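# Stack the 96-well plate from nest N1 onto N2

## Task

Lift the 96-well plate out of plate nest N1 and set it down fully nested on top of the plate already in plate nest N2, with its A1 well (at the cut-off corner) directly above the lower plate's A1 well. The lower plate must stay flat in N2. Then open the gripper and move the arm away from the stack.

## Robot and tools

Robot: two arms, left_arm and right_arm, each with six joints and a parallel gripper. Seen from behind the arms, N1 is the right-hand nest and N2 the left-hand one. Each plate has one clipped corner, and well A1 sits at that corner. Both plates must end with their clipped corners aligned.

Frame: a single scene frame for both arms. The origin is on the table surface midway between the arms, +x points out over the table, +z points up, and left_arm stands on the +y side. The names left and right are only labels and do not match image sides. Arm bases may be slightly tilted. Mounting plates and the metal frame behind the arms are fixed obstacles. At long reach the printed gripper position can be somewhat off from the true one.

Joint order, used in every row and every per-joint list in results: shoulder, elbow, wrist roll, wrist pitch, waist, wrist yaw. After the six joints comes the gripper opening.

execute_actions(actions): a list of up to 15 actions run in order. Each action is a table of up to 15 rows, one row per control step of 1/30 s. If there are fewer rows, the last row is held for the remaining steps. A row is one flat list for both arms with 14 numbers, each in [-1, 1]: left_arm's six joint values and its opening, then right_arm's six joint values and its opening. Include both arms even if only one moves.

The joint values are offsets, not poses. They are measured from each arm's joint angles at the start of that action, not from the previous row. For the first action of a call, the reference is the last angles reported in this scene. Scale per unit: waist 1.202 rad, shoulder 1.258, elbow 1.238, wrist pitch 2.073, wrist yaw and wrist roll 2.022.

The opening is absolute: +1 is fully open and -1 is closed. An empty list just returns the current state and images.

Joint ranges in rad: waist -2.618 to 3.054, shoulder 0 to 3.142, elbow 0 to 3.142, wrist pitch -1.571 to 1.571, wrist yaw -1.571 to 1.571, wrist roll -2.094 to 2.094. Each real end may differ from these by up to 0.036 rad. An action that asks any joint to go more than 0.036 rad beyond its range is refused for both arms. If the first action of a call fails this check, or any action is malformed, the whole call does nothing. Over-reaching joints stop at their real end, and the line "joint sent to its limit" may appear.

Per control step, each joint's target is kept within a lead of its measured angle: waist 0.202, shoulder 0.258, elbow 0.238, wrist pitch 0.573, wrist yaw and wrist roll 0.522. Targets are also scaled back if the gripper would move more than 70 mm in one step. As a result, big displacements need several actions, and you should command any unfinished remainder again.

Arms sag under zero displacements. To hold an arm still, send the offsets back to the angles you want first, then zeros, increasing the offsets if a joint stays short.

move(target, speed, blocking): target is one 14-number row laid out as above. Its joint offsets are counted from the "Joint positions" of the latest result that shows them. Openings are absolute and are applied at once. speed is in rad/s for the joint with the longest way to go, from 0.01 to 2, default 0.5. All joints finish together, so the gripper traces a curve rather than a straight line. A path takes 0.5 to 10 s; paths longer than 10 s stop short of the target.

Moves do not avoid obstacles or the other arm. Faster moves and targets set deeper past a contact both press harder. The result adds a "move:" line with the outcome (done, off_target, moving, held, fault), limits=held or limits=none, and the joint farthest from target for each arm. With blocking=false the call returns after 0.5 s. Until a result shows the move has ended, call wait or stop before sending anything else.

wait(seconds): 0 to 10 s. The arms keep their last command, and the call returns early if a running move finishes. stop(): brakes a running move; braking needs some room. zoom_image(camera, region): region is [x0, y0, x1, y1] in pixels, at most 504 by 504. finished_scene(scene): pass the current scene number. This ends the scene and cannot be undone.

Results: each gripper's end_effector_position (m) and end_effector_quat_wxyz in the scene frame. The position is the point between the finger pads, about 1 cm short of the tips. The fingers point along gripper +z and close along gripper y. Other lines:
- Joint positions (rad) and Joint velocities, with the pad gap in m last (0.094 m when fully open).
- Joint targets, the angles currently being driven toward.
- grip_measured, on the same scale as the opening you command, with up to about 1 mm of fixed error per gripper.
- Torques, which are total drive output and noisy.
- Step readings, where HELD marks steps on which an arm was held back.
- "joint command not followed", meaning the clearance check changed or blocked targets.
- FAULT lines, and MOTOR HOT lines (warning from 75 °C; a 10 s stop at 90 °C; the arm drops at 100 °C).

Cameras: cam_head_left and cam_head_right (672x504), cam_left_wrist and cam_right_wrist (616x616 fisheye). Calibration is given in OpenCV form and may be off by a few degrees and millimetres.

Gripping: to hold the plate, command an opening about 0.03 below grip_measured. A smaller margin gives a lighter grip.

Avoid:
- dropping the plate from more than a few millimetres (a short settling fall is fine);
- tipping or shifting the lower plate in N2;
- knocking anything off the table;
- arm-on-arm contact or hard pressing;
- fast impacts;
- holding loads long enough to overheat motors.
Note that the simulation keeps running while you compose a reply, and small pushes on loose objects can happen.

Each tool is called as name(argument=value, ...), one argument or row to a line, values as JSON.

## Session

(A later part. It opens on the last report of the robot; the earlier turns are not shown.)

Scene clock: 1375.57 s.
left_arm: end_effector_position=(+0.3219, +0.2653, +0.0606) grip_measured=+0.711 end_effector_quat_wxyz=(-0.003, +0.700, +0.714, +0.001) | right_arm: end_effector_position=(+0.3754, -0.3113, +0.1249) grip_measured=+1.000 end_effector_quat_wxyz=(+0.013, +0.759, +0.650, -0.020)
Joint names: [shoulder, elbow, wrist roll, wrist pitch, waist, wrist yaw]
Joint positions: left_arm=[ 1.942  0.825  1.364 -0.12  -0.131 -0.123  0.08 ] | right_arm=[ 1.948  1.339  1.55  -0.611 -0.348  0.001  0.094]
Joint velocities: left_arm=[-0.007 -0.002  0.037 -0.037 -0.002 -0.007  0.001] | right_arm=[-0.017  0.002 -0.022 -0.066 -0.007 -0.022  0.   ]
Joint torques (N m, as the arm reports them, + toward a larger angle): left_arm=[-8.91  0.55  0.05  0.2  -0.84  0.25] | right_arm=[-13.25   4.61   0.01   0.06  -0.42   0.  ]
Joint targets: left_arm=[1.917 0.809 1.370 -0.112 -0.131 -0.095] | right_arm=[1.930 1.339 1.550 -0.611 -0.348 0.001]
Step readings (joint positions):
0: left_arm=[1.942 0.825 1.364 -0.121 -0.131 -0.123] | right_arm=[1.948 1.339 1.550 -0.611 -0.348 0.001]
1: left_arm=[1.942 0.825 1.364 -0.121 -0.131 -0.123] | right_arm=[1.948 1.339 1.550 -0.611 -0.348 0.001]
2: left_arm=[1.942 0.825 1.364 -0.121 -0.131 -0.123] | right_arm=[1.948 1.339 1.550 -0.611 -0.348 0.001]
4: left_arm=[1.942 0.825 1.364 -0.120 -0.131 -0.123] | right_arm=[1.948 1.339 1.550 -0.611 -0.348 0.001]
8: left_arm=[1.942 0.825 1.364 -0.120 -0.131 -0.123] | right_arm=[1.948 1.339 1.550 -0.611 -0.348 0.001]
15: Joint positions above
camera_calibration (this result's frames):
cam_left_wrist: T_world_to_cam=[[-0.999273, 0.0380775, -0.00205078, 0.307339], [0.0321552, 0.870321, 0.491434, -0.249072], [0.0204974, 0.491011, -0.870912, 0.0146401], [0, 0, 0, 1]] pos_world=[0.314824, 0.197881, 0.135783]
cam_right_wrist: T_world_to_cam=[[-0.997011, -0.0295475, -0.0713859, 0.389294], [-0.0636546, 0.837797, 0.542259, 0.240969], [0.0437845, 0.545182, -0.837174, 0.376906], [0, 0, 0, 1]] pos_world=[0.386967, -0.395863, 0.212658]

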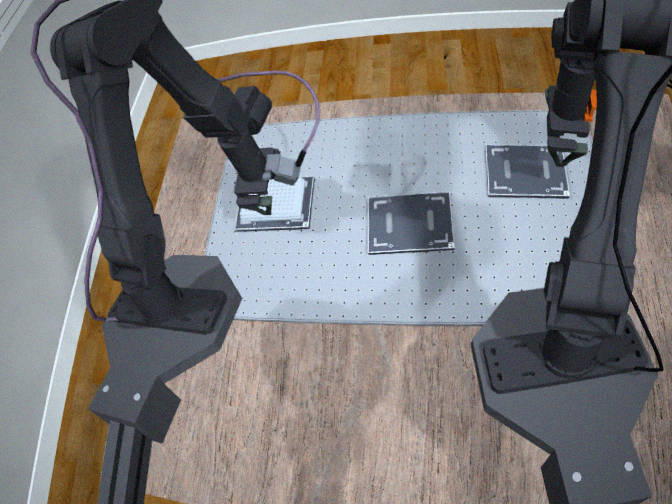

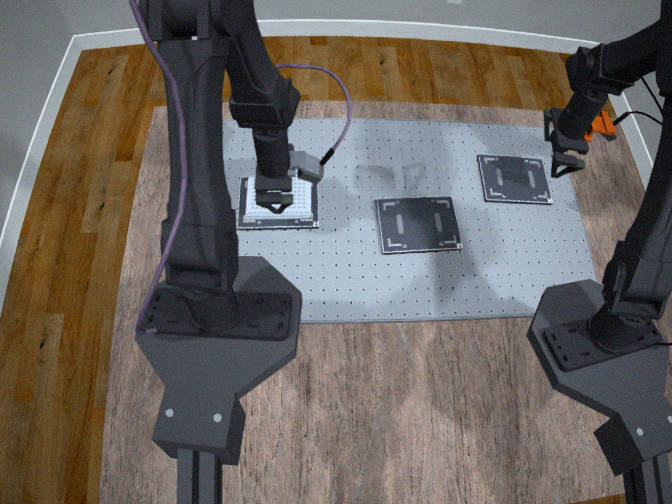

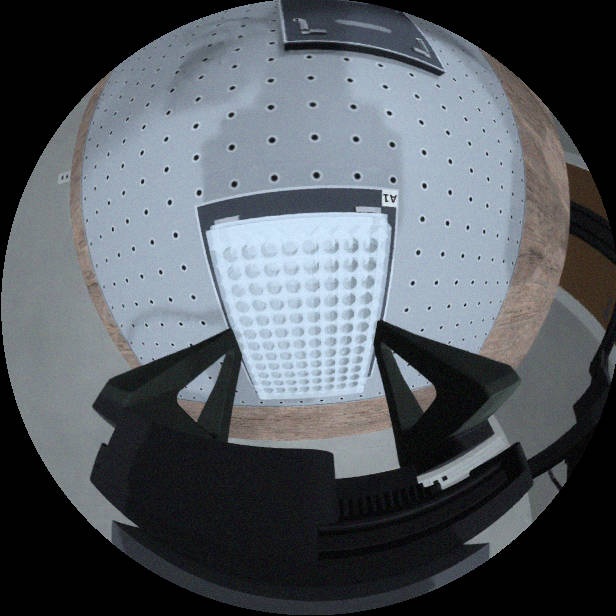

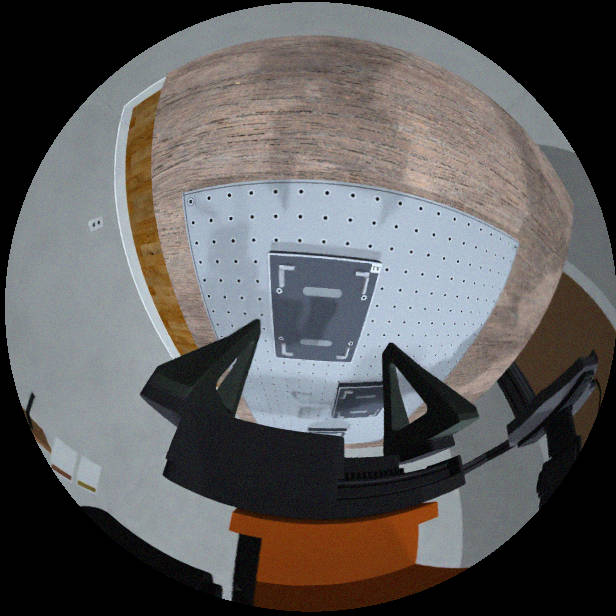

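execute_actions(
  actions=[
    [[-0.020,-0.013,0.003,0.003,0,0.012,0.68,-0.015,0,0,0,0,0,1],[-0.020,-0.013,0.003,0.002,0,0.009,0.68,-0.015,0,0,0,0,0,1],[-0.020,-0.013,0.003,0.001,0,0.006,0.68,-0.015,0,0,0,0,0,1],[-0.020,-0.013,0.003,0.0,0,0.004,0.68,-0.015,0,0,0,0,0,1],[-0.0203,-0.013,0.003,0.0,0,0.003,0.68,-0.015,0,0,0,0,0,1],[-0.0206,-0.013,0.003,0.0,0,0.003,0.68,-0.015,0,0,0,0,0,1],[-0.0209,-0.013,0.003,0.0,0,0.003,0.68,-0.015,0,0,0,0,0,1],[-0.0212,-0.013,0.003,0.0,0,0.003,0.68,-0.015,0,0,0,0,0,1],[-0.0215,-0.013,0.003,0.0,0,0.003,0.68,-0.015,0,0,0,0,0,1]],
  ],
)

Scene clock: 1393.33 s.
left_arm: end_effector_position=(+0.3219, +0.2654, +0.0606) grip_measured=+0.711 end_effector_quat_wxyz=(-0.003, +0.700, +0.714, +0.001) | right_arm: end_effector_position=(+0.3754, -0.3113, +0.1249) grip_measured=+1.000 end_effector_quat_wxyz=(+0.013, +0.759, +0.650, -0.020)
Joint names: [shoulder, elbow, wrist roll, wrist pitch, waist, wrist yaw]
Joint positions: left_arm=[ 1.942  0.825  1.364 -0.12  -0.131 -0.123  0.08 ] | right_arm=[ 1.948  1.339  1.55  -0.611 -0.348  0.001  0.094]
Joint velocities: left_arm=[ 0.002 -0.007 -0.051  0.022 -0.027 -0.11  -0.   ] | right_arm=[ 0.002  0.002  0.037 -0.022  0.007 -0.051  0.   ]
Joint torques (N m, as the arm reports them, + toward a larger angle): left_arm=[-9.04  0.55  0.05  0.13 -0.84  0.07] | right_arm=[-13.25   4.61   0.01   0.06  -0.43   0.  ]
Joint targets: left_arm=[1.915 0.809 1.370 -0.120 -0.131 -0.117] | right_arm=[1.930 1.339 1.550 -0.611 -0.348 0.001]
Step readings (joint positions):
0: left_arm=[1.942 0.825 1.364 -0.120 -0.131 -0.123] | right_arm=[1.948 1.339 1.550 -0.611 -0.348 0.001]
1: left_arm=[1.942 0.825 1.364 -0.120 -0.131 -0.123] | right_arm=[1.948 1.339 1.550 -0.611 -0.348 0.001]
2: left_arm=[1.942 0.825 1.364 -0.120 -0.131 -0.123] | right_arm=[1.948 1.339 1.550 -0.611 -0.348 0.001]
4: left_arm=[1.942 0.825 1.364 -0.120 -0.131 -0.123] | right_arm=[1.948 1.339 1.550 -0.611 -0.348 0.001]
8: left_arm=[1.942 0.825 1.364 -0.120 -0.131 -0.123] | right_arm=[1.948 1.339 1.550 -0.611 -0.348 0.001]
15: Joint positions above
camera_calibration (this result's frames):
cam_left_wrist: T_world_to_cam=[[-0.999272, 0.0380797, -0.00210713, 0.307352], [0.0321217, 0.870137, 0.491763, -0.249091], [0.0205597, 0.491337, -0.870727, 0.0144894], [0, 0, 0, 1]] pos_world=[0.314832, 0.19792, 0.135758]
cam_right_wrist: T_world_to_cam=[[-0.997011, -0.0295475, -0.0713859, 0.389294], [-0.0636546, 0.837797, 0.542259, 0.240969], [0.0437845, 0.545182, -0.837174, 0.376906], [0, 0, 0, 1]] pos_world=[0.386967, -0.395863, 0.212658]

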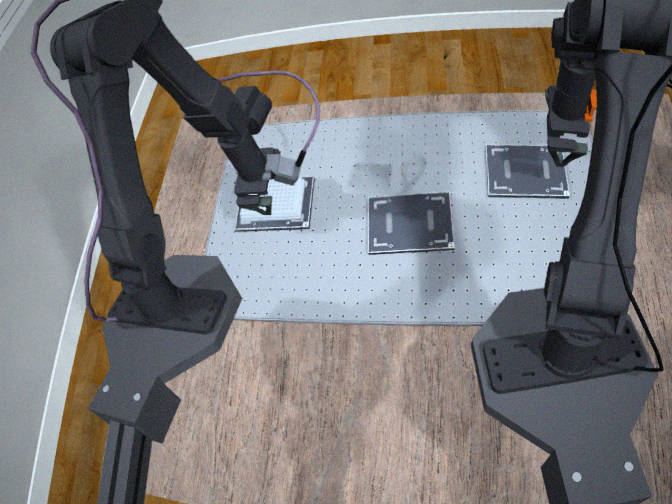

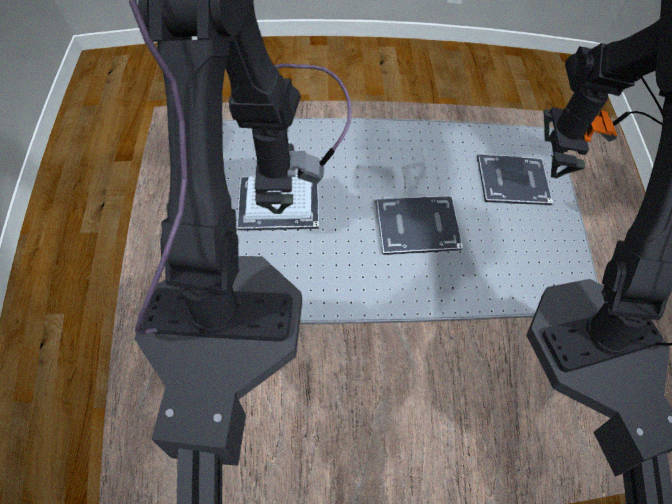

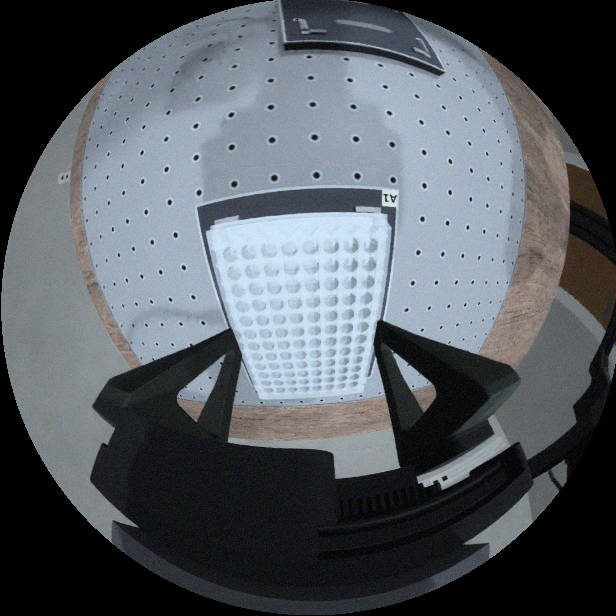

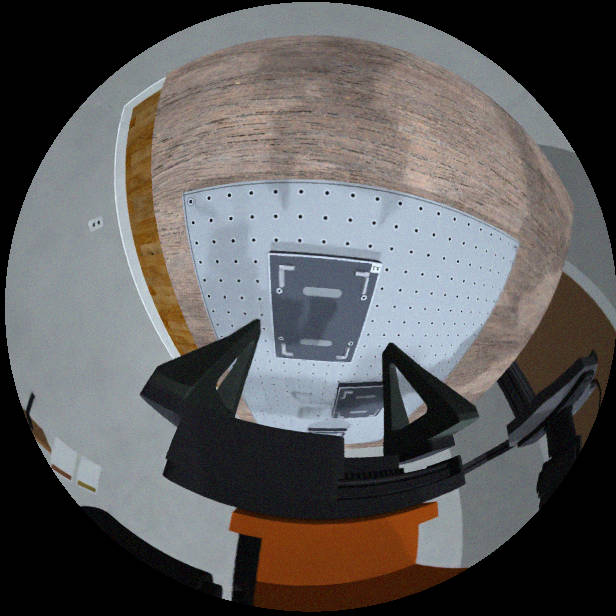

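execute_actions(
  actions=[
    [[-0.0215,-0.013,0.003,0.0,0,0.003,0.68,-0.015,0,0,0,0,0,1],[-0.0218,-0.013,0.003,0.0,0,0.003,0.68,-0.015,0,0,0,0,0,1],[-0.0221,-0.013,0.003,0.0,0,0.003,0.68,-0.015,0,0,0,0,0,1],[-0.0224,-0.013,0.003,0.0,0,0.003,0.68,-0.015,0,0,0,0,0,1],[-0.0227,-0.013,0.003,0.0,0,0.003,0.68,-0.015,0,0,0,0,0,1],[-0.023,-0.013,0.003,0.0,0,0.003,0.68,-0.015,0,0,0,0,0,1]],
  ],
)

Scene clock: 1397.27 s.
left_arm: end_effector_position=(+0.3219, +0.2654, +0.0606) grip_measured=+0.711 end_effector_quat_wxyz=(-0.003, +0.700, +0.714, +0.001) | right_arm: end_effector_position=(+0.3754, -0.3113, +0.1249) grip_measured=+1.000 end_effector_quat_wxyz=(+0.013, +0.759, +0.650, -0.020)
Joint names: [shoulder, elbow, wrist roll, wrist pitch, waist, wrist yaw]
Joint positions: left_arm=[ 1.942  0.825  1.364 -0.12  -0.131 -0.123  0.08 ] | right_arm=[ 1.948  1.339  1.55  -0.611 -0.348  0.001  0.094]
Joint velocities: left_arm=[-0.002  0.007  0.037 -0.007 -0.007 -0.037  0.   ] | right_arm=[-0.002 -0.017  0.037  0.007  0.002 -0.11   0.   ]
Joint torques (N m, as the arm reports them, + toward a larger angle): left_arm=[-9.17  0.55  0.05  0.13 -0.84  0.06] | right_arm=[-13.27   4.62   0.     0.07  -0.41   0.01]
Joint targets: left_arm=[1.913 0.809 1.370 -0.120 -0.131 -0.117] | right_arm=[1.930 1.339 1.550 -0.611 -0.348 0.001]
Step readings (joint positions):
0: left_arm=[1.942 0.825 1.364 -0.120 -0.131 -0.123] | right_arm=[1.948 1.339 1.550 -0.611 -0.348 0.001]
1: left_arm=[1.942 0.825 1.364 -0.120 -0.131 -0.123] | right_arm=[1.948 1.339 1.550 -0.611 -0.348 0.001]
2: left_arm=[1.942 0.825 1.364 -0.120 -0.131 -0.123] | right_arm=[1.948 1.339 1.550 -0.611 -0.348 0.001]
4: left_arm=[1.942 0.825 1.364 -0.120 -0.131 -0.123] | right_arm=[1.948 1.339 1.550 -0.611 -0.348 0.001]
8: left_arm=[1.942 0.825 1.364 -0.120 -0.131 -0.123] | right_arm=[1.948 1.339 1.550 -0.611 -0.348 0.001]
15: Joint positions above
camera_calibration (this result's frames):
cam_left_wrist: T_world_to_cam=[[-0.999272, 0.0380797, -0.00210713, 0.307352], [0.0321217, 0.870137, 0.491763, -0.249091], [0.0205597, 0.491337, -0.870727, 0.0144894], [0, 0, 0, 1]] pos_world=[0.314832, 0.19792, 0.135758]
cam_right_wrist: T_world_to_cam=[[-0.997011, -0.0295475, -0.0713859, 0.389294], [-0.0636546, 0.837797, 0.542259, 0.240969], [0.0437845, 0.545182, -0.837174, 0.376906], [0, 0, 0, 1]] pos_world=[0.386967, -0.395863, 0.212658]

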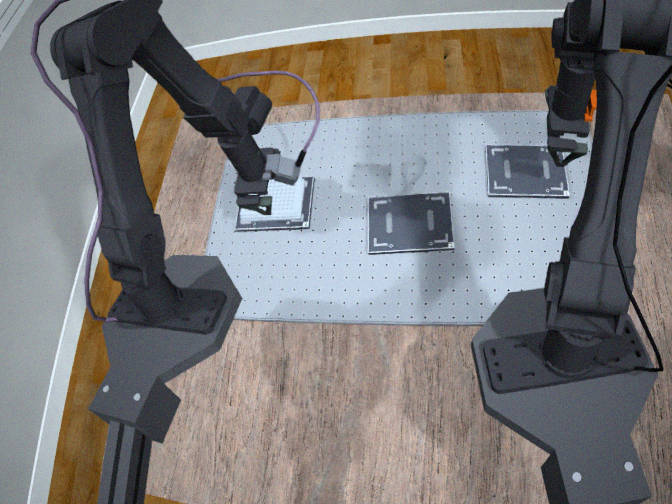

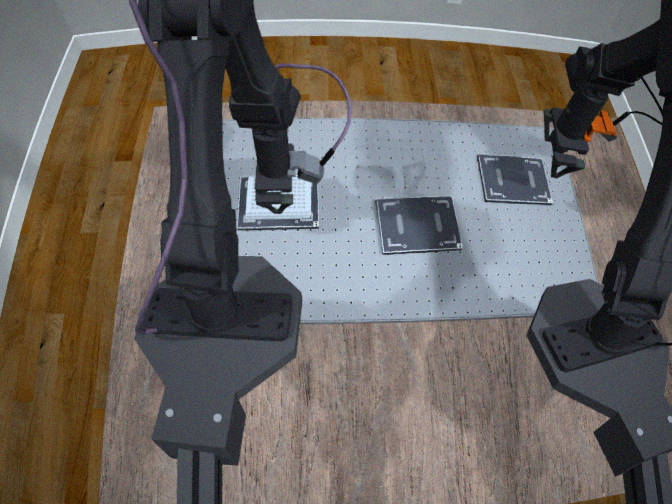

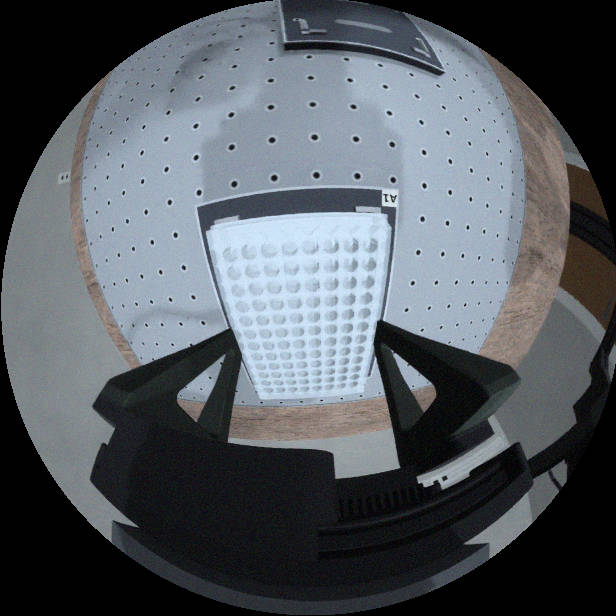

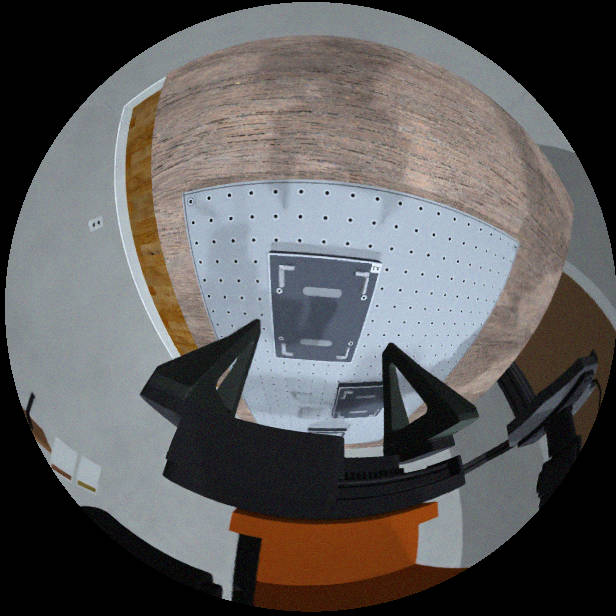

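execute_actions(
  actions=[
    [[-0.024,-0.013,0.003,0.0,0,0.003,0.68,-0.015,0,0,0,0,0,1],[-0.025,-0.013,0.003,0.0,0,0.003,0.68,-0.015,0,0,0,0,0,1],[-0.026,-0.013,0.003,0.0,0,0.003,0.68,-0.015,0,0,0,0,0,1],[-0.027,-0.013,0.003,0.0,0,0.003,0.68,-0.015,0,0,0,0,0,1],[-0.028,-0.013,0.003,0.0,0,0.003,0.68,-0.015,0,0,0,0,0,1]],
  ],
)

Scene clock: 1412.27 s.
left_arm: end_effector_position=(+0.3248, +0.2652, +0.0635) grip_measured=+0.711 end_effector_quat_wxyz=(+0.002, +0.699, +0.715, +0.004) | right_arm: end_effector_position=(+0.3754, -0.3113, +0.1249) grip_measured=+1.000 end_effector_quat_wxyz=(+0.013, +0.759, +0.650, -0.020)
Joint names: [shoulder, elbow, wrist roll, wrist pitch, waist, wrist yaw]
Joint positions: left_arm=[ 1.931  0.825  1.364 -0.12  -0.131 -0.123  0.08 ] | right_arm=[ 1.948  1.339  1.55  -0.611 -0.348  0.001  0.094]
Joint velocities: left_arm=[-0.007 -0.002 -0.007 -0.022  0.007  0.007  0.   ] | right_arm=[-0.007  0.007 -0.022  0.007 -0.027 -0.051  0.   ]
Joint torques (N m, as the arm reports them, + toward a larger angle): left_arm=[-8.69  0.54  0.05  0.15 -0.83  0.06] | right_arm=[-13.24   4.63   0.01   0.07  -0.43   0.  ]
Joint targets: left_arm=[1.907 0.809 1.370 -0.120 -0.131 -0.117] | right_arm=[1.930 1.339 1.550 -0.611 -0.348 0.001]
Step readings (joint positions):
0: left_arm=[1.942 0.825 1.364 -0.120 -0.131 -0.123] | right_arm=[1.948 1.339 1.550 -0.611 -0.348 0.001]
1: left_arm=[1.941 0.825 1.364 -0.120 -0.131 -0.123] | right_arm=[1.948 1.339 1.550 -0.611 -0.348 0.001]
2: left_arm=[1.939 0.825 1.364 -0.120 -0.131 -0.123] | right_arm=[1.948 1.339 1.550 -0.611 -0.348 0.001]
4: left_arm=[1.936 0.825 1.364 -0.120 -0.131 -0.123] | right_arm=[1.948 1.339 1.550 -0.611 -0.348 0.001]
8: left_arm=[1.931 0.825 1.364 -0.120 -0.131 -0.123] | right_arm=[1.948 1.339 1.550 -0.611 -0.348 0.001]
15: Joint positions above
camera_calibration (this result's frames):
cam_left_wrist: T_world_to_cam=[[-0.999246, 0.0368451, -0.0122215, 0.311268], [0.0261219, 0.8711, 0.49041, -0.248633], [0.0287153, 0.489721, -0.871406, 0.014842], [0, 0, 0, 1]] pos_world=[0.317102, 0.197847, 0.13867]
cam_right_wrist: T_world_to_cam=[[-0.997011, -0.0295475, -0.0713859, 0.389294], [-0.0636546, 0.837797, 0.542259, 0.240969], [0.0437845, 0.545182, -0.837174, 0.376906], [0, 0, 0, 1]] pos_world=[0.386967, -0.395863, 0.212658]

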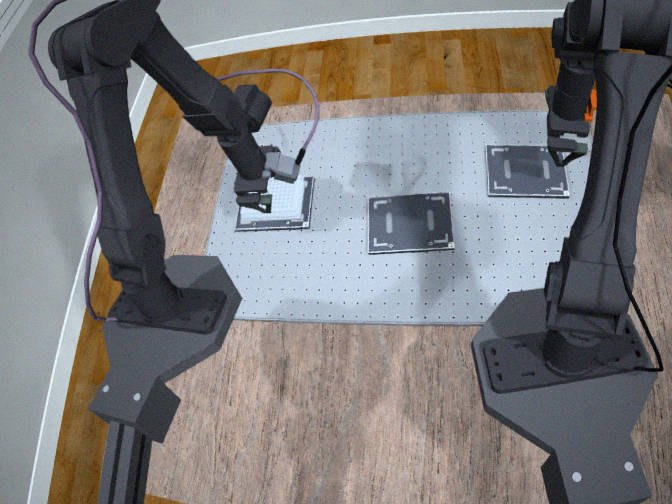

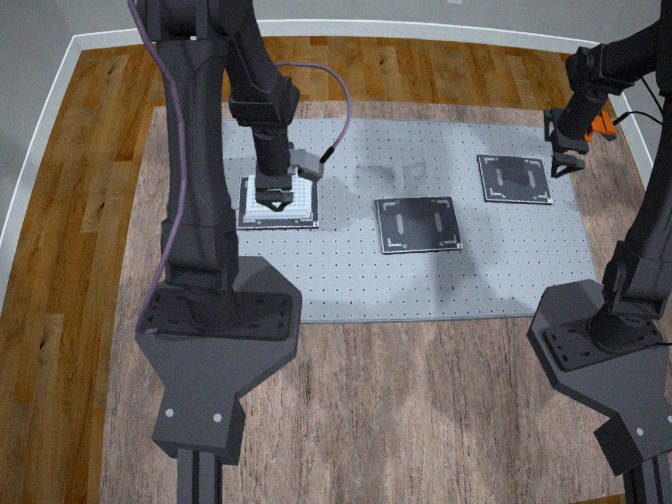

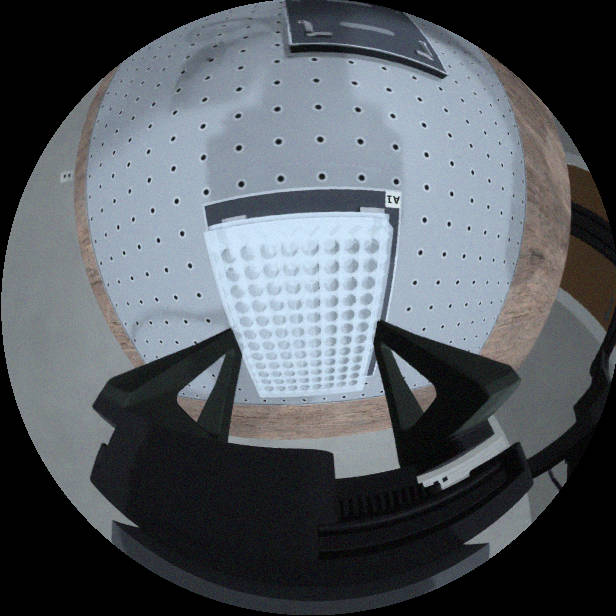

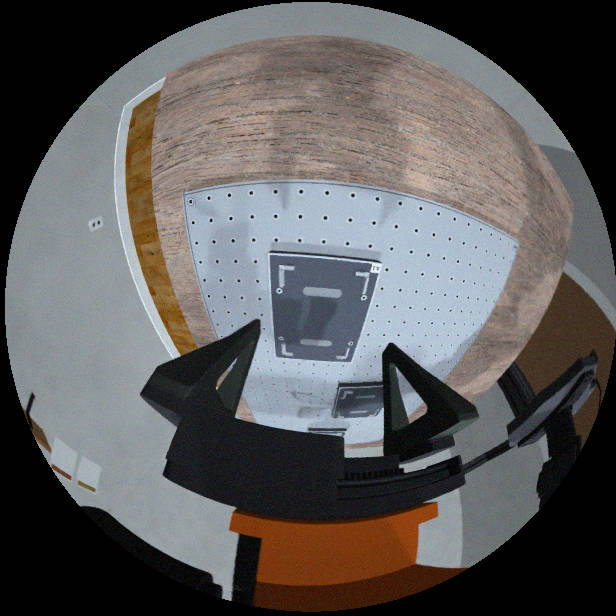

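move(
  target=[0.014,-0.013,0.003,0.0085,0,0.003,0.68,-0.015,0,0,0,0,0,1],
  speed=0.03,
)

Scene clock: 1416.83 s.
left_arm: end_effector_position=(+0.3253, +0.2649, +0.0616) grip_measured=+0.711 end_effector_quat_wxyz=(+0.003, +0.699, +0.715, +0.004) | right_arm: end_effector_position=(+0.3754, -0.3113, +0.1249) grip_measured=+1.000 end_effector_quat_wxyz=(+0.013, +0.759, +0.650, -0.020)
Joint names: [shoulder, elbow, wrist roll, wrist pitch, waist, wrist yaw]
Joint positions: left_arm=[ 1.938  0.825  1.364 -0.11  -0.131 -0.123  0.08 ] | right_arm=[ 1.948  1.339  1.55  -0.611 -0.348  0.001  0.094]
Joint velocities: left_arm=[-0.007 -0.012  0.066 -0.022 -0.002 -0.022 -0.   ] | right_arm=[ 0.007 -0.007  0.081  0.037 -0.022 -0.051  0.   ]
Joint torques (N m, as the arm reports them, + toward a larger angle): left_arm=[-6.45  0.59  0.05  0.23 -0.79  0.06] | right_arm=[-13.25   4.63   0.01   0.07  -0.41   0.  ]
Joint targets: left_arm=[1.948 0.809 1.370 -0.103 -0.131 -0.117] | right_arm=[1.930 1.339 1.550 -0.611 -0.348 0.001]
move: done; limits=none; left_arm: farthest joint: the elbow, 0.017 radians from its target (0.017 radians at the start); right_arm: farthest joint: the shoulder, 0.019 radians from its target (0.019 radians at the start)
camera_calibration (this result's frames):
cam_left_wrist: T_world_to_cam=[[-0.999219, 0.0364756, -0.0152178, 0.311986], [0.0243467, 0.871384, 0.489997, -0.246929], [0.0311335, 0.489243, -0.871591, 0.0127064], [0, 0, 0, 1]] pos_world=[0.317359, 0.197574, 0.136817]
cam_right_wrist: T_world_to_cam=[[-0.997011, -0.0295475, -0.0713859, 0.389294], [-0.0636546, 0.837797, 0.542259, 0.240969], [0.0437845, 0.545182, -0.837174, 0.376906], [0, 0, 0, 1]] pos_world=[0.386967, -0.395863, 0.212658]

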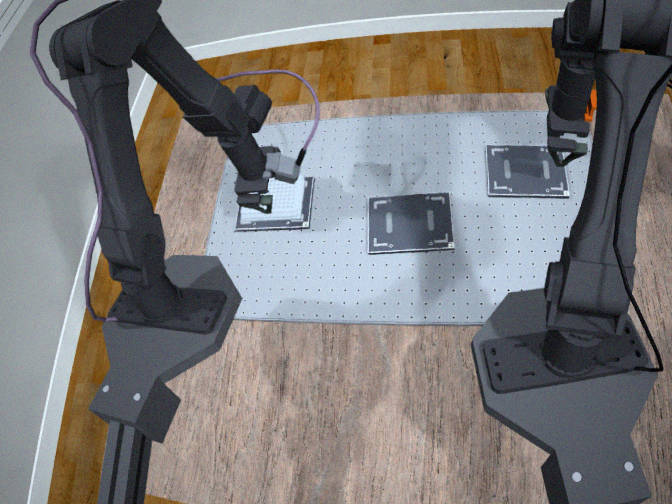

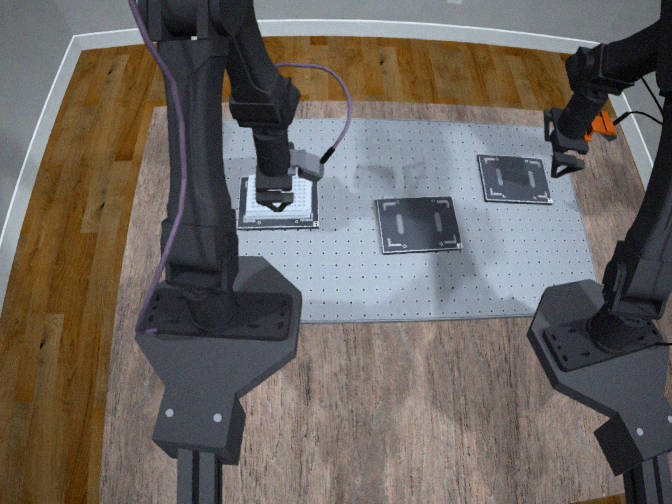

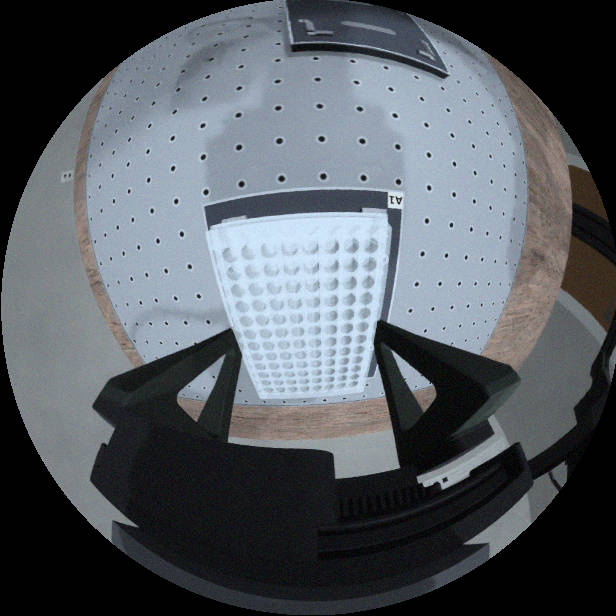

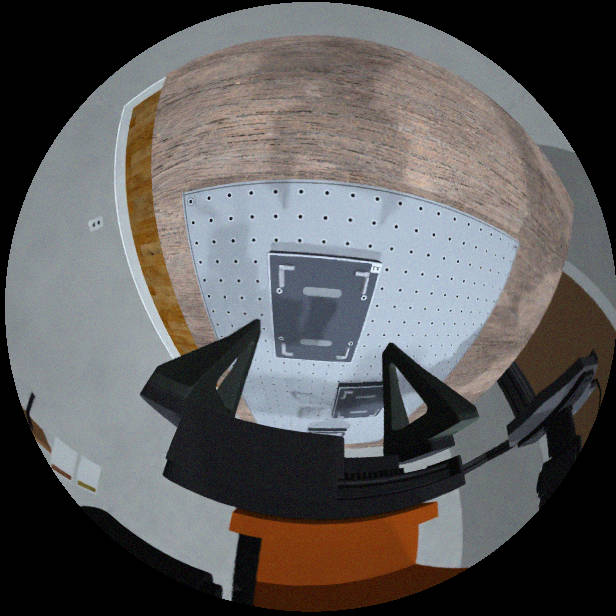

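execute_actions(
  actions=[
    [[0.0,-0.013,0.003,0.002,0,0.003,0.68,-0.015,0,0,0,0,0,1],[-0.008,-0.013,0.003,0.0,0,0.003,0.68,-0.015,0,0,0,0,0,1],[-0.015,-0.013,0.003,-0.002,0,0.003,0.68,-0.015,0,0,0,0,0,1],[-0.020,-0.013,0.003,-0.004,0,0.003,0.68,-0.015,0,0,0,0,0,1],[-0.023,-0.013,0.003,-0.006,0,0.003,0.68,-0.015,0,0,0,0,0,1],[-0.024,-0.013,0.003,-0.008,0,0.003,0.68,-0.015,0,0,0,0,0,1],[-0.024,-0.013,0.003,-0.010,0,0.003,0.68,-0.015,0,0,0,0,0,1],[-0.024,-0.013,0.003,-0.012,0,0.003,0.68,-0.015,0,0,0,0,0,1],[-0.024,-0.013,0.003,-0.014,0,0.003,0.68,-0.015,0,0,0,0,0,1],[-0.024,-0.013,0.003,-0.0155,0,0.003,0.68,-0.015,0,0,0,0,0,1],[-0.024,-0.013,0.003,-0.0165,0,0.003,0.68,-0.015,0,0,0,0,0,1],[-0.024,-0.013,0.003,-0.0175,0,0.003,0.68,-0.015,0,0,0,0,0,1],[-0.024,-0.013,0.003,-0.018,0,0.003,0.68,-0.015,0,0,0,0,0,1]],
  ],
)

Scene clock: 1429.67 s.
left_arm: end_effector_position=(+0.3229, +0.2655, +0.0634) grip_measured=+0.711 end_effector_quat_wxyz=(-0.002, +0.700, +0.714, +0.001) | right_arm: end_effector_position=(+0.3754, -0.3113, +0.1249) grip_measured=+1.000 end_effector_quat_wxyz=(+0.013, +0.759, +0.650, -0.020)
Joint names: [shoulder, elbow, wrist roll, wrist pitch, waist, wrist yaw]
Joint positions: left_arm=[ 1.931  0.825  1.364 -0.128 -0.131 -0.123  0.08 ] | right_arm=[ 1.948  1.339  1.55  -0.611 -0.348  0.001  0.094]
Joint velocities: left_arm=[-0.017 -0.012  0.007 -0.022  0.012  0.037 -0.   ] | right_arm=[-0.007 -0.007 -0.022 -0.037  0.012 -0.051  0.   ]
Joint torques (N m, as the arm reports them, + toward a larger angle): left_arm=[-8.79  0.6   0.05  0.   -0.84  0.06] | right_arm=[-13.26   4.63   0.01   0.08  -0.42   0.01]
Joint targets: left_arm=[1.907 0.809 1.370 -0.147 -0.131 -0.117] | right_arm=[1.930 1.339 1.550 -0.611 -0.348 0.001]
Step readings (joint positions):
0: left_arm=[1.938 0.825 1.364 -0.110 -0.131 -0.123] | right_arm=[1.948 1.339 1.550 -0.611 -0.348 0.001]
1: left_arm=[1.938 0.825 1.364 -0.110 -0.131 -0.123] | right_arm=[1.948 1.339 1.550 -0.611 -0.348 0.001]
2: left_arm=[1.938 0.825 1.364 -0.110 -0.131 -0.123] | right_arm=[1.948 1.339 1.550 -0.611 -0.348 0.001]
4: left_arm=[1.938 0.825 1.364 -0.110 -0.131 -0.123] | right_arm=[1.948 1.339 1.550 -0.611 -0.348 0.001]
8: left_arm=[1.933 0.825 1.364 -0.115 -0.131 -0.123] | right_arm=[1.948 1.339 1.550 -0.611 -0.348 0.001]
15: Joint positions above
camera_calibration (this result's frames):
cam_left_wrist: T_world_to_cam=[[-0.999276, 0.037807, -0.00435498, 0.308549], [0.0307873, 0.870352, 0.491467, -0.250217], [0.0223713, 0.490977, -0.870885, 0.0163164], [0, 0, 0, 1]] pos_world=[0.315664, 0.1981, 0.138527]
cam_right_wrist: T_world_to_cam=[[-0.997011, -0.0295475, -0.0713859, 0.389294], [-0.0636546, 0.837797, 0.542259, 0.240969], [0.0437845, 0.545182, -0.837174, 0.376906], [0, 0, 0, 1]] pos_world=[0.386967, -0.395863, 0.212658]

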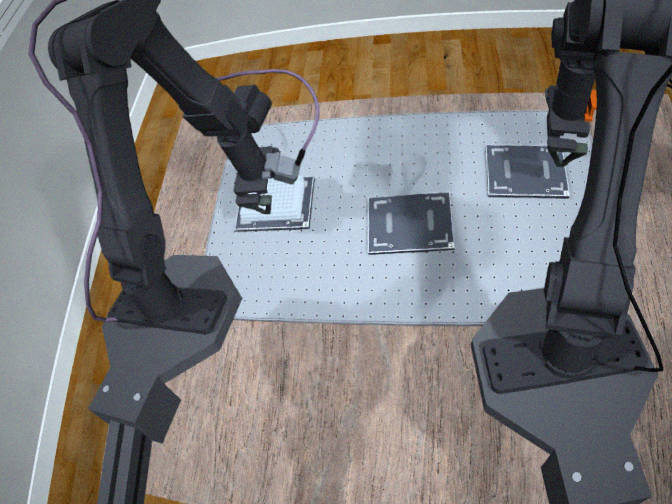

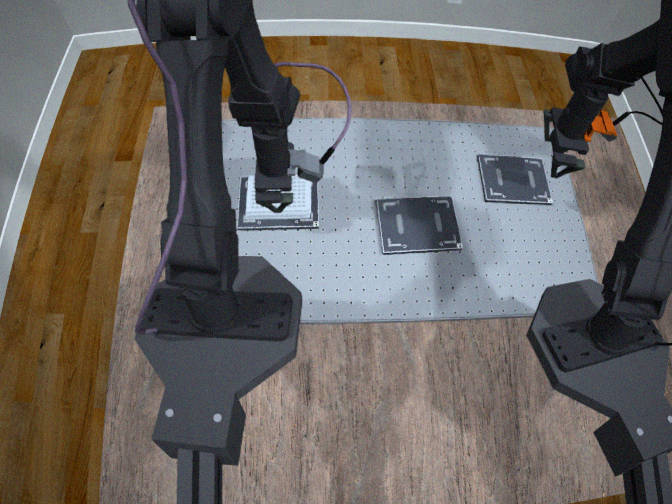

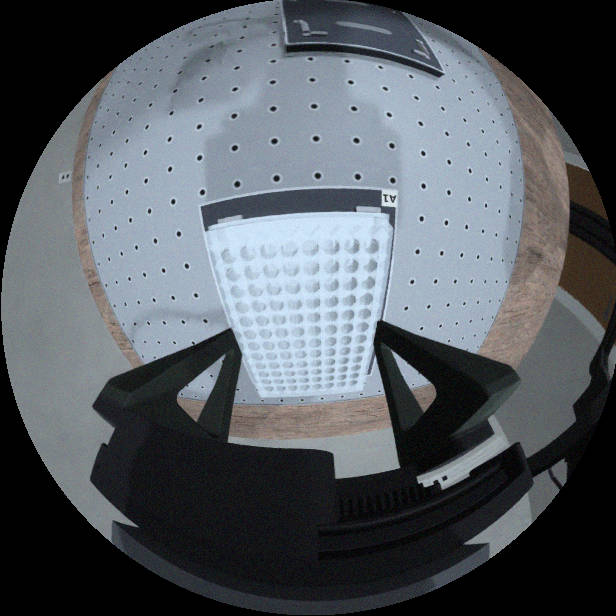

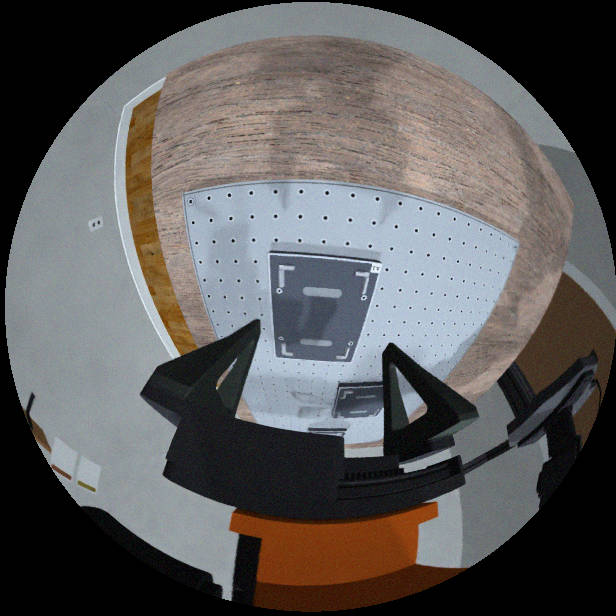

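move(
  target=[0.0175,-0.013,0.003,0.0082,0,0.003,0.68,-0.015,0,0,0,0,0,1],
  speed=0.025,
)

Scene clock: 1436.33 s.
left_arm: end_effector_position=(+0.3221, +0.2654, +0.0607) grip_measured=+0.711 end_effector_quat_wxyz=(-0.002, +0.700, +0.714, +0.001) | right_arm: end_effector_position=(+0.3754, -0.3113, +0.1249) grip_measured=+1.000 end_effector_quat_wxyz=(+0.013, +0.759, +0.650, -0.020)
Joint names: [shoulder, elbow, wrist roll, wrist pitch, waist, wrist yaw]
Joint positions: left_arm=[ 1.941  0.825  1.364 -0.119 -0.131 -0.123  0.08 ] | right_arm=[ 1.948  1.339  1.55  -0.611 -0.348  0.001  0.094]
Joint velocities: left_arm=[ 0.007 -0.002 -0.066 -0.095 -0.012 -0.007 -0.001] | right_arm=[-0.027 -0.012 -0.051 -0.022  0.002  0.051  0.   ]
Joint torques (N m, as the arm reports them, + toward a larger angle): left_arm=[-6.35  0.56  0.05  0.21 -0.84  0.06] | right_arm=[-13.26   4.61   0.01   0.07  -0.42   0.  ]
Joint targets: left_arm=[1.953 0.809 1.370 -0.111 -0.131 -0.117] | right_arm=[1.930 1.339 1.550 -0.611 -0.348 0.001]
move: done; limits=none; left_arm: farthest joint: the elbow, 0.017 radians from its target (0.017 radians at the start); right_arm: farthest joint: the shoulder, 0.019 radians from its target (0.019 radians at the start)
camera_calibration (this result's frames):
cam_left_wrist: T_world_to_cam=[[-0.999274, 0.0379889, -0.00285643, 0.307624], [0.0316768, 0.870208, 0.491665, -0.248993], [0.0211635, 0.491217, -0.87078, 0.0144237], [0, 0, 0, 1]] pos_world=[0.314983, 0.197904, 0.135859]
cam_right_wrist: T_world_to_cam=[[-0.997011, -0.0295475, -0.0713859, 0.389294], [-0.0636546, 0.837797, 0.542259, 0.240969], [0.0437845, 0.545182, -0.837174, 0.376906], [0, 0, 0, 1]] pos_world=[0.386967, -0.395863, 0.212658]

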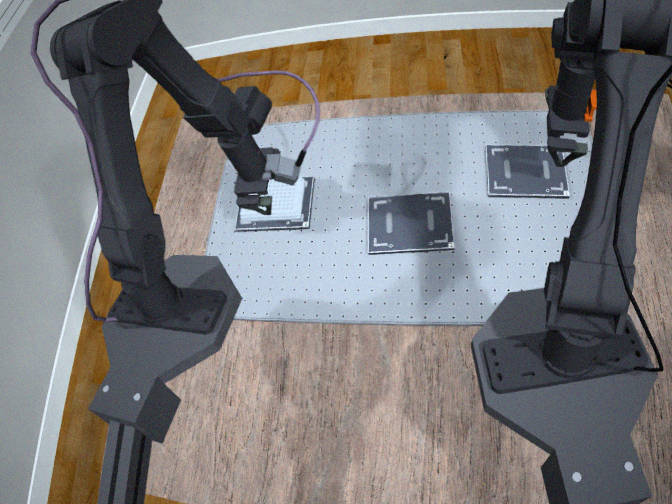

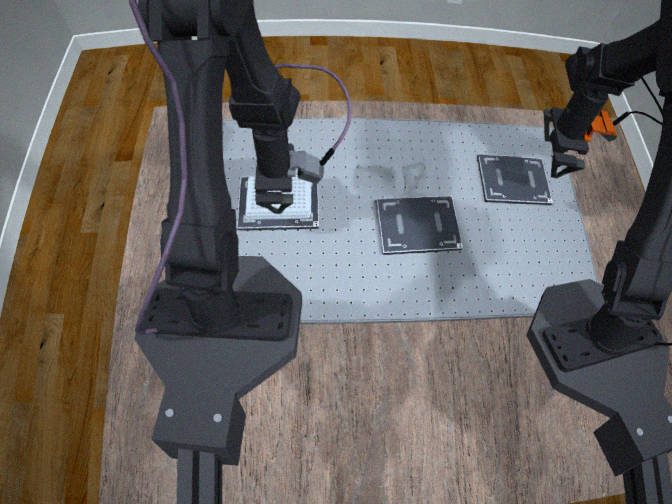

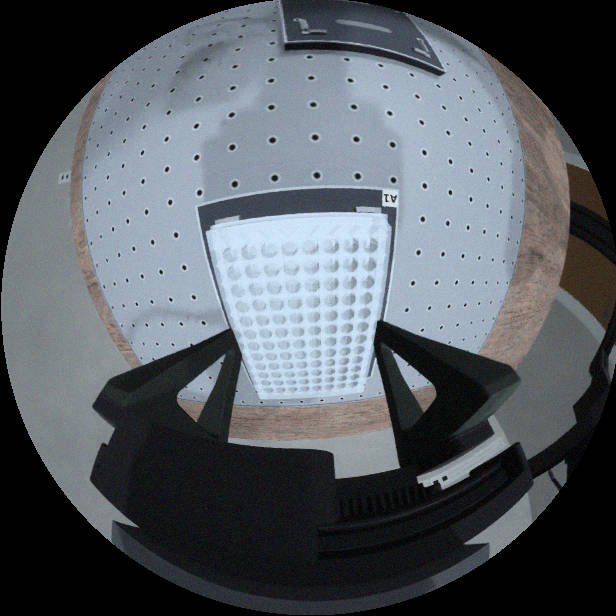

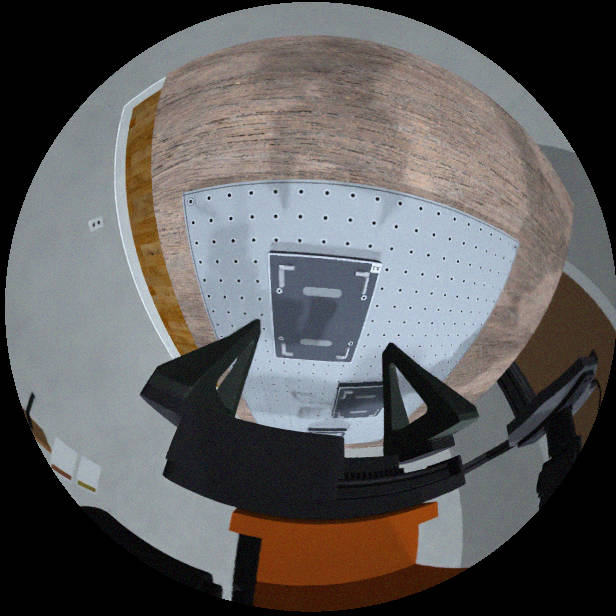

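zoom_image(
  camera="cam_left_wrist",
  region=[230, 340, 400, 420],
)

zoom_image(
  camera="cam_left_wrist",
  region=[195, 185, 275, 265],
)

zoom_image(
  camera="cam_left_wrist",
  region=[330, 175, 410, 255],
)

Region (230, 340, 400, 420) of cam_left_wrist's 616x616 image, scaled by 2.965, with more detail than that image has; it fills the top 237 rows of this view, and the rest is white.

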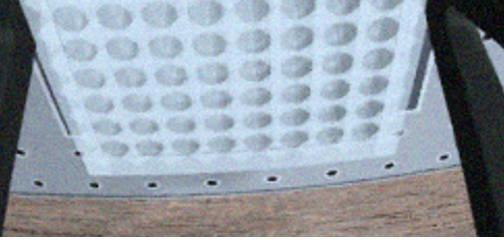

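Region (195, 185, 275, 265) of cam_left_wrist's 616x616 image, scaled by 6.300, with more detail than that image has.

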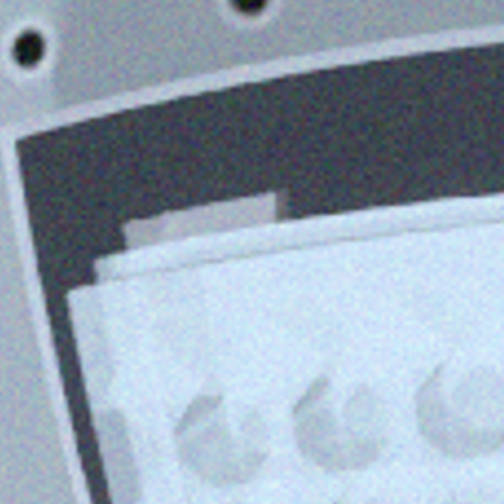

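Region (330, 175, 410, 255) of cam_left_wrist's 616x616 image, scaled by 6.300, with more detail than that image has.

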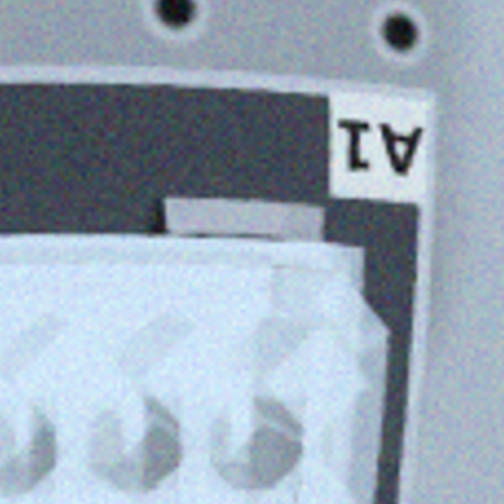

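execute_actions(
  actions=[
    [[0.010,-0.013,0.003,0.0035,0,0.003,0.68,-0.015,0,0,0,0,0,1],[0.011,-0.013,0.003,0.0035,0,0.003,0.68,-0.015,0,0,0,0,0,1],[0.012,-0.013,0.003,0.0035,0,0.003,0.68,-0.015,0,0,0,0,0,1],[0.013,-0.013,0.003,0.0035,0,0.003,0.68,-0.015,0,0,0,0,0,1],[0.014,-0.013,0.003,0.0035,0,0.003,0.68,-0.015,0,0,0,0,0,1],[0.015,-0.013,0.003,0.0035,0,0.003,0.68,-0.015,0,0,0,0,0,1],[0.016,-0.013,0.003,0.0035,0,0.003,0.68,-0.015,0,0,0,0,0,1],[0.017,-0.013,0.003,0.0035,0,0.003,0.68,-0.015,0,0,0,0,0,1],[0.018,-0.013,0.003,0.0035,0,0.003,0.68,-0.015,0,0,0,0,0,1]],
  ],
)

Scene clock: 1472.47 s.
left_arm: end_effector_position=(+0.3218, +0.2653, +0.0599) grip_measured=+0.711 end_effector_quat_wxyz=(-0.003, +0.700, +0.714, +0.001) | right_arm: end_effector_position=(+0.3754, -0.3113, +0.1249) grip_measured=+1.000 end_effector_quat_wxyz=(+0.013, +0.759, +0.650, -0.020)
Joint names: [shoulder, elbow, wrist roll, wrist pitch, waist, wrist yaw]
Joint positions: left_arm=[ 1.944  0.825  1.364 -0.117 -0.131 -0.123  0.08 ] | right_arm=[ 1.948  1.339  1.55  -0.611 -0.348  0.001  0.094]
Joint velocities: left_arm=[-0.007  0.007 -0.022 -0.051 -0.002 -0.037 -0.001] | right_arm=[-0.002 -0.017  0.066  0.007  0.002 -0.066  0.   ]
Joint torques (N m, as the arm reports them, + toward a larger angle): left_arm=[-5.8   0.54  0.05  0.18 -0.86  0.06] | right_arm=[-13.28   4.61   0.01   0.07  -0.44   0.  ]
Joint targets: left_arm=[1.964 0.809 1.370 -0.112 -0.131 -0.117] | right_arm=[1.930 1.339 1.550 -0.611 -0.348 0.001]
Step readings (joint positions):
0: left_arm=[1.941 0.825 1.364 -0.119 -0.131 -0.123] | right_arm=[1.948 1.339 1.550 -0.611 -0.348 0.001]
1: left_arm=[1.941 0.825 1.364 -0.119 -0.131 -0.123] | right_arm=[1.948 1.339 1.550 -0.611 -0.348 0.001]
2: left_arm=[1.941 0.825 1.364 -0.119 -0.131 -0.123] | right_arm=[1.948 1.339 1.550 -0.611 -0.348 0.001]
4: left_arm=[1.941 0.825 1.364 -0.119 -0.131 -0.123] | right_arm=[1.948 1.339 1.550 -0.611 -0.348 0.001]
8: left_arm=[1.944 0.825 1.364 -0.117 -0.131 -0.123] | right_arm=[1.948 1.339 1.550 -0.611 -0.348 0.001]
15: Joint positions above
camera_calibration (this result's frames):
cam_left_wrist: T_world_to_cam=[[-0.999272, 0.0380797, -0.00210713, 0.307242], [0.0321217, 0.870137, 0.491763, -0.248694], [0.0205597, 0.491337, -0.870727, 0.0139226], [0, 0, 0, 1]] pos_world=[0.314721, 0.197857, 0.135068]
cam_right_wrist: T_world_to_cam=[[-0.997011, -0.0295475, -0.0713859, 0.389294], [-0.0636546, 0.837797, 0.542259, 0.240969], [0.0437845, 0.545182, -0.837174, 0.376906], [0, 0, 0, 1]] pos_world=[0.386967, -0.395863, 0.212658]

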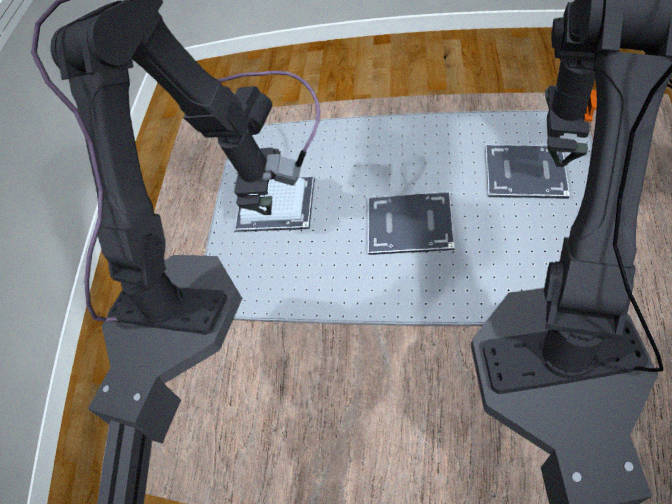

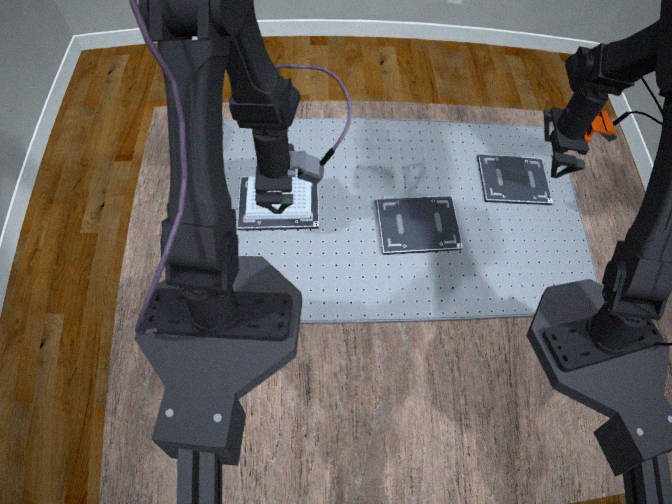

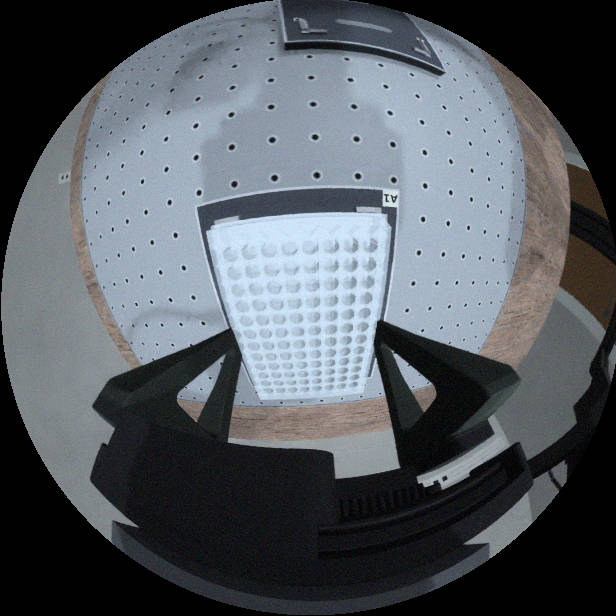

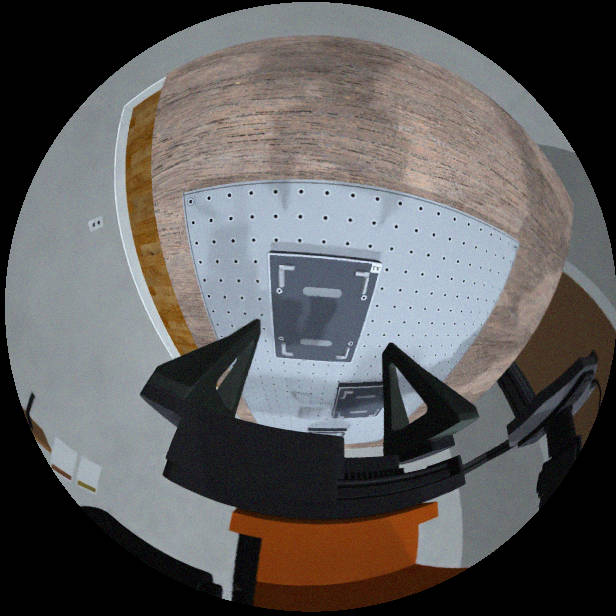

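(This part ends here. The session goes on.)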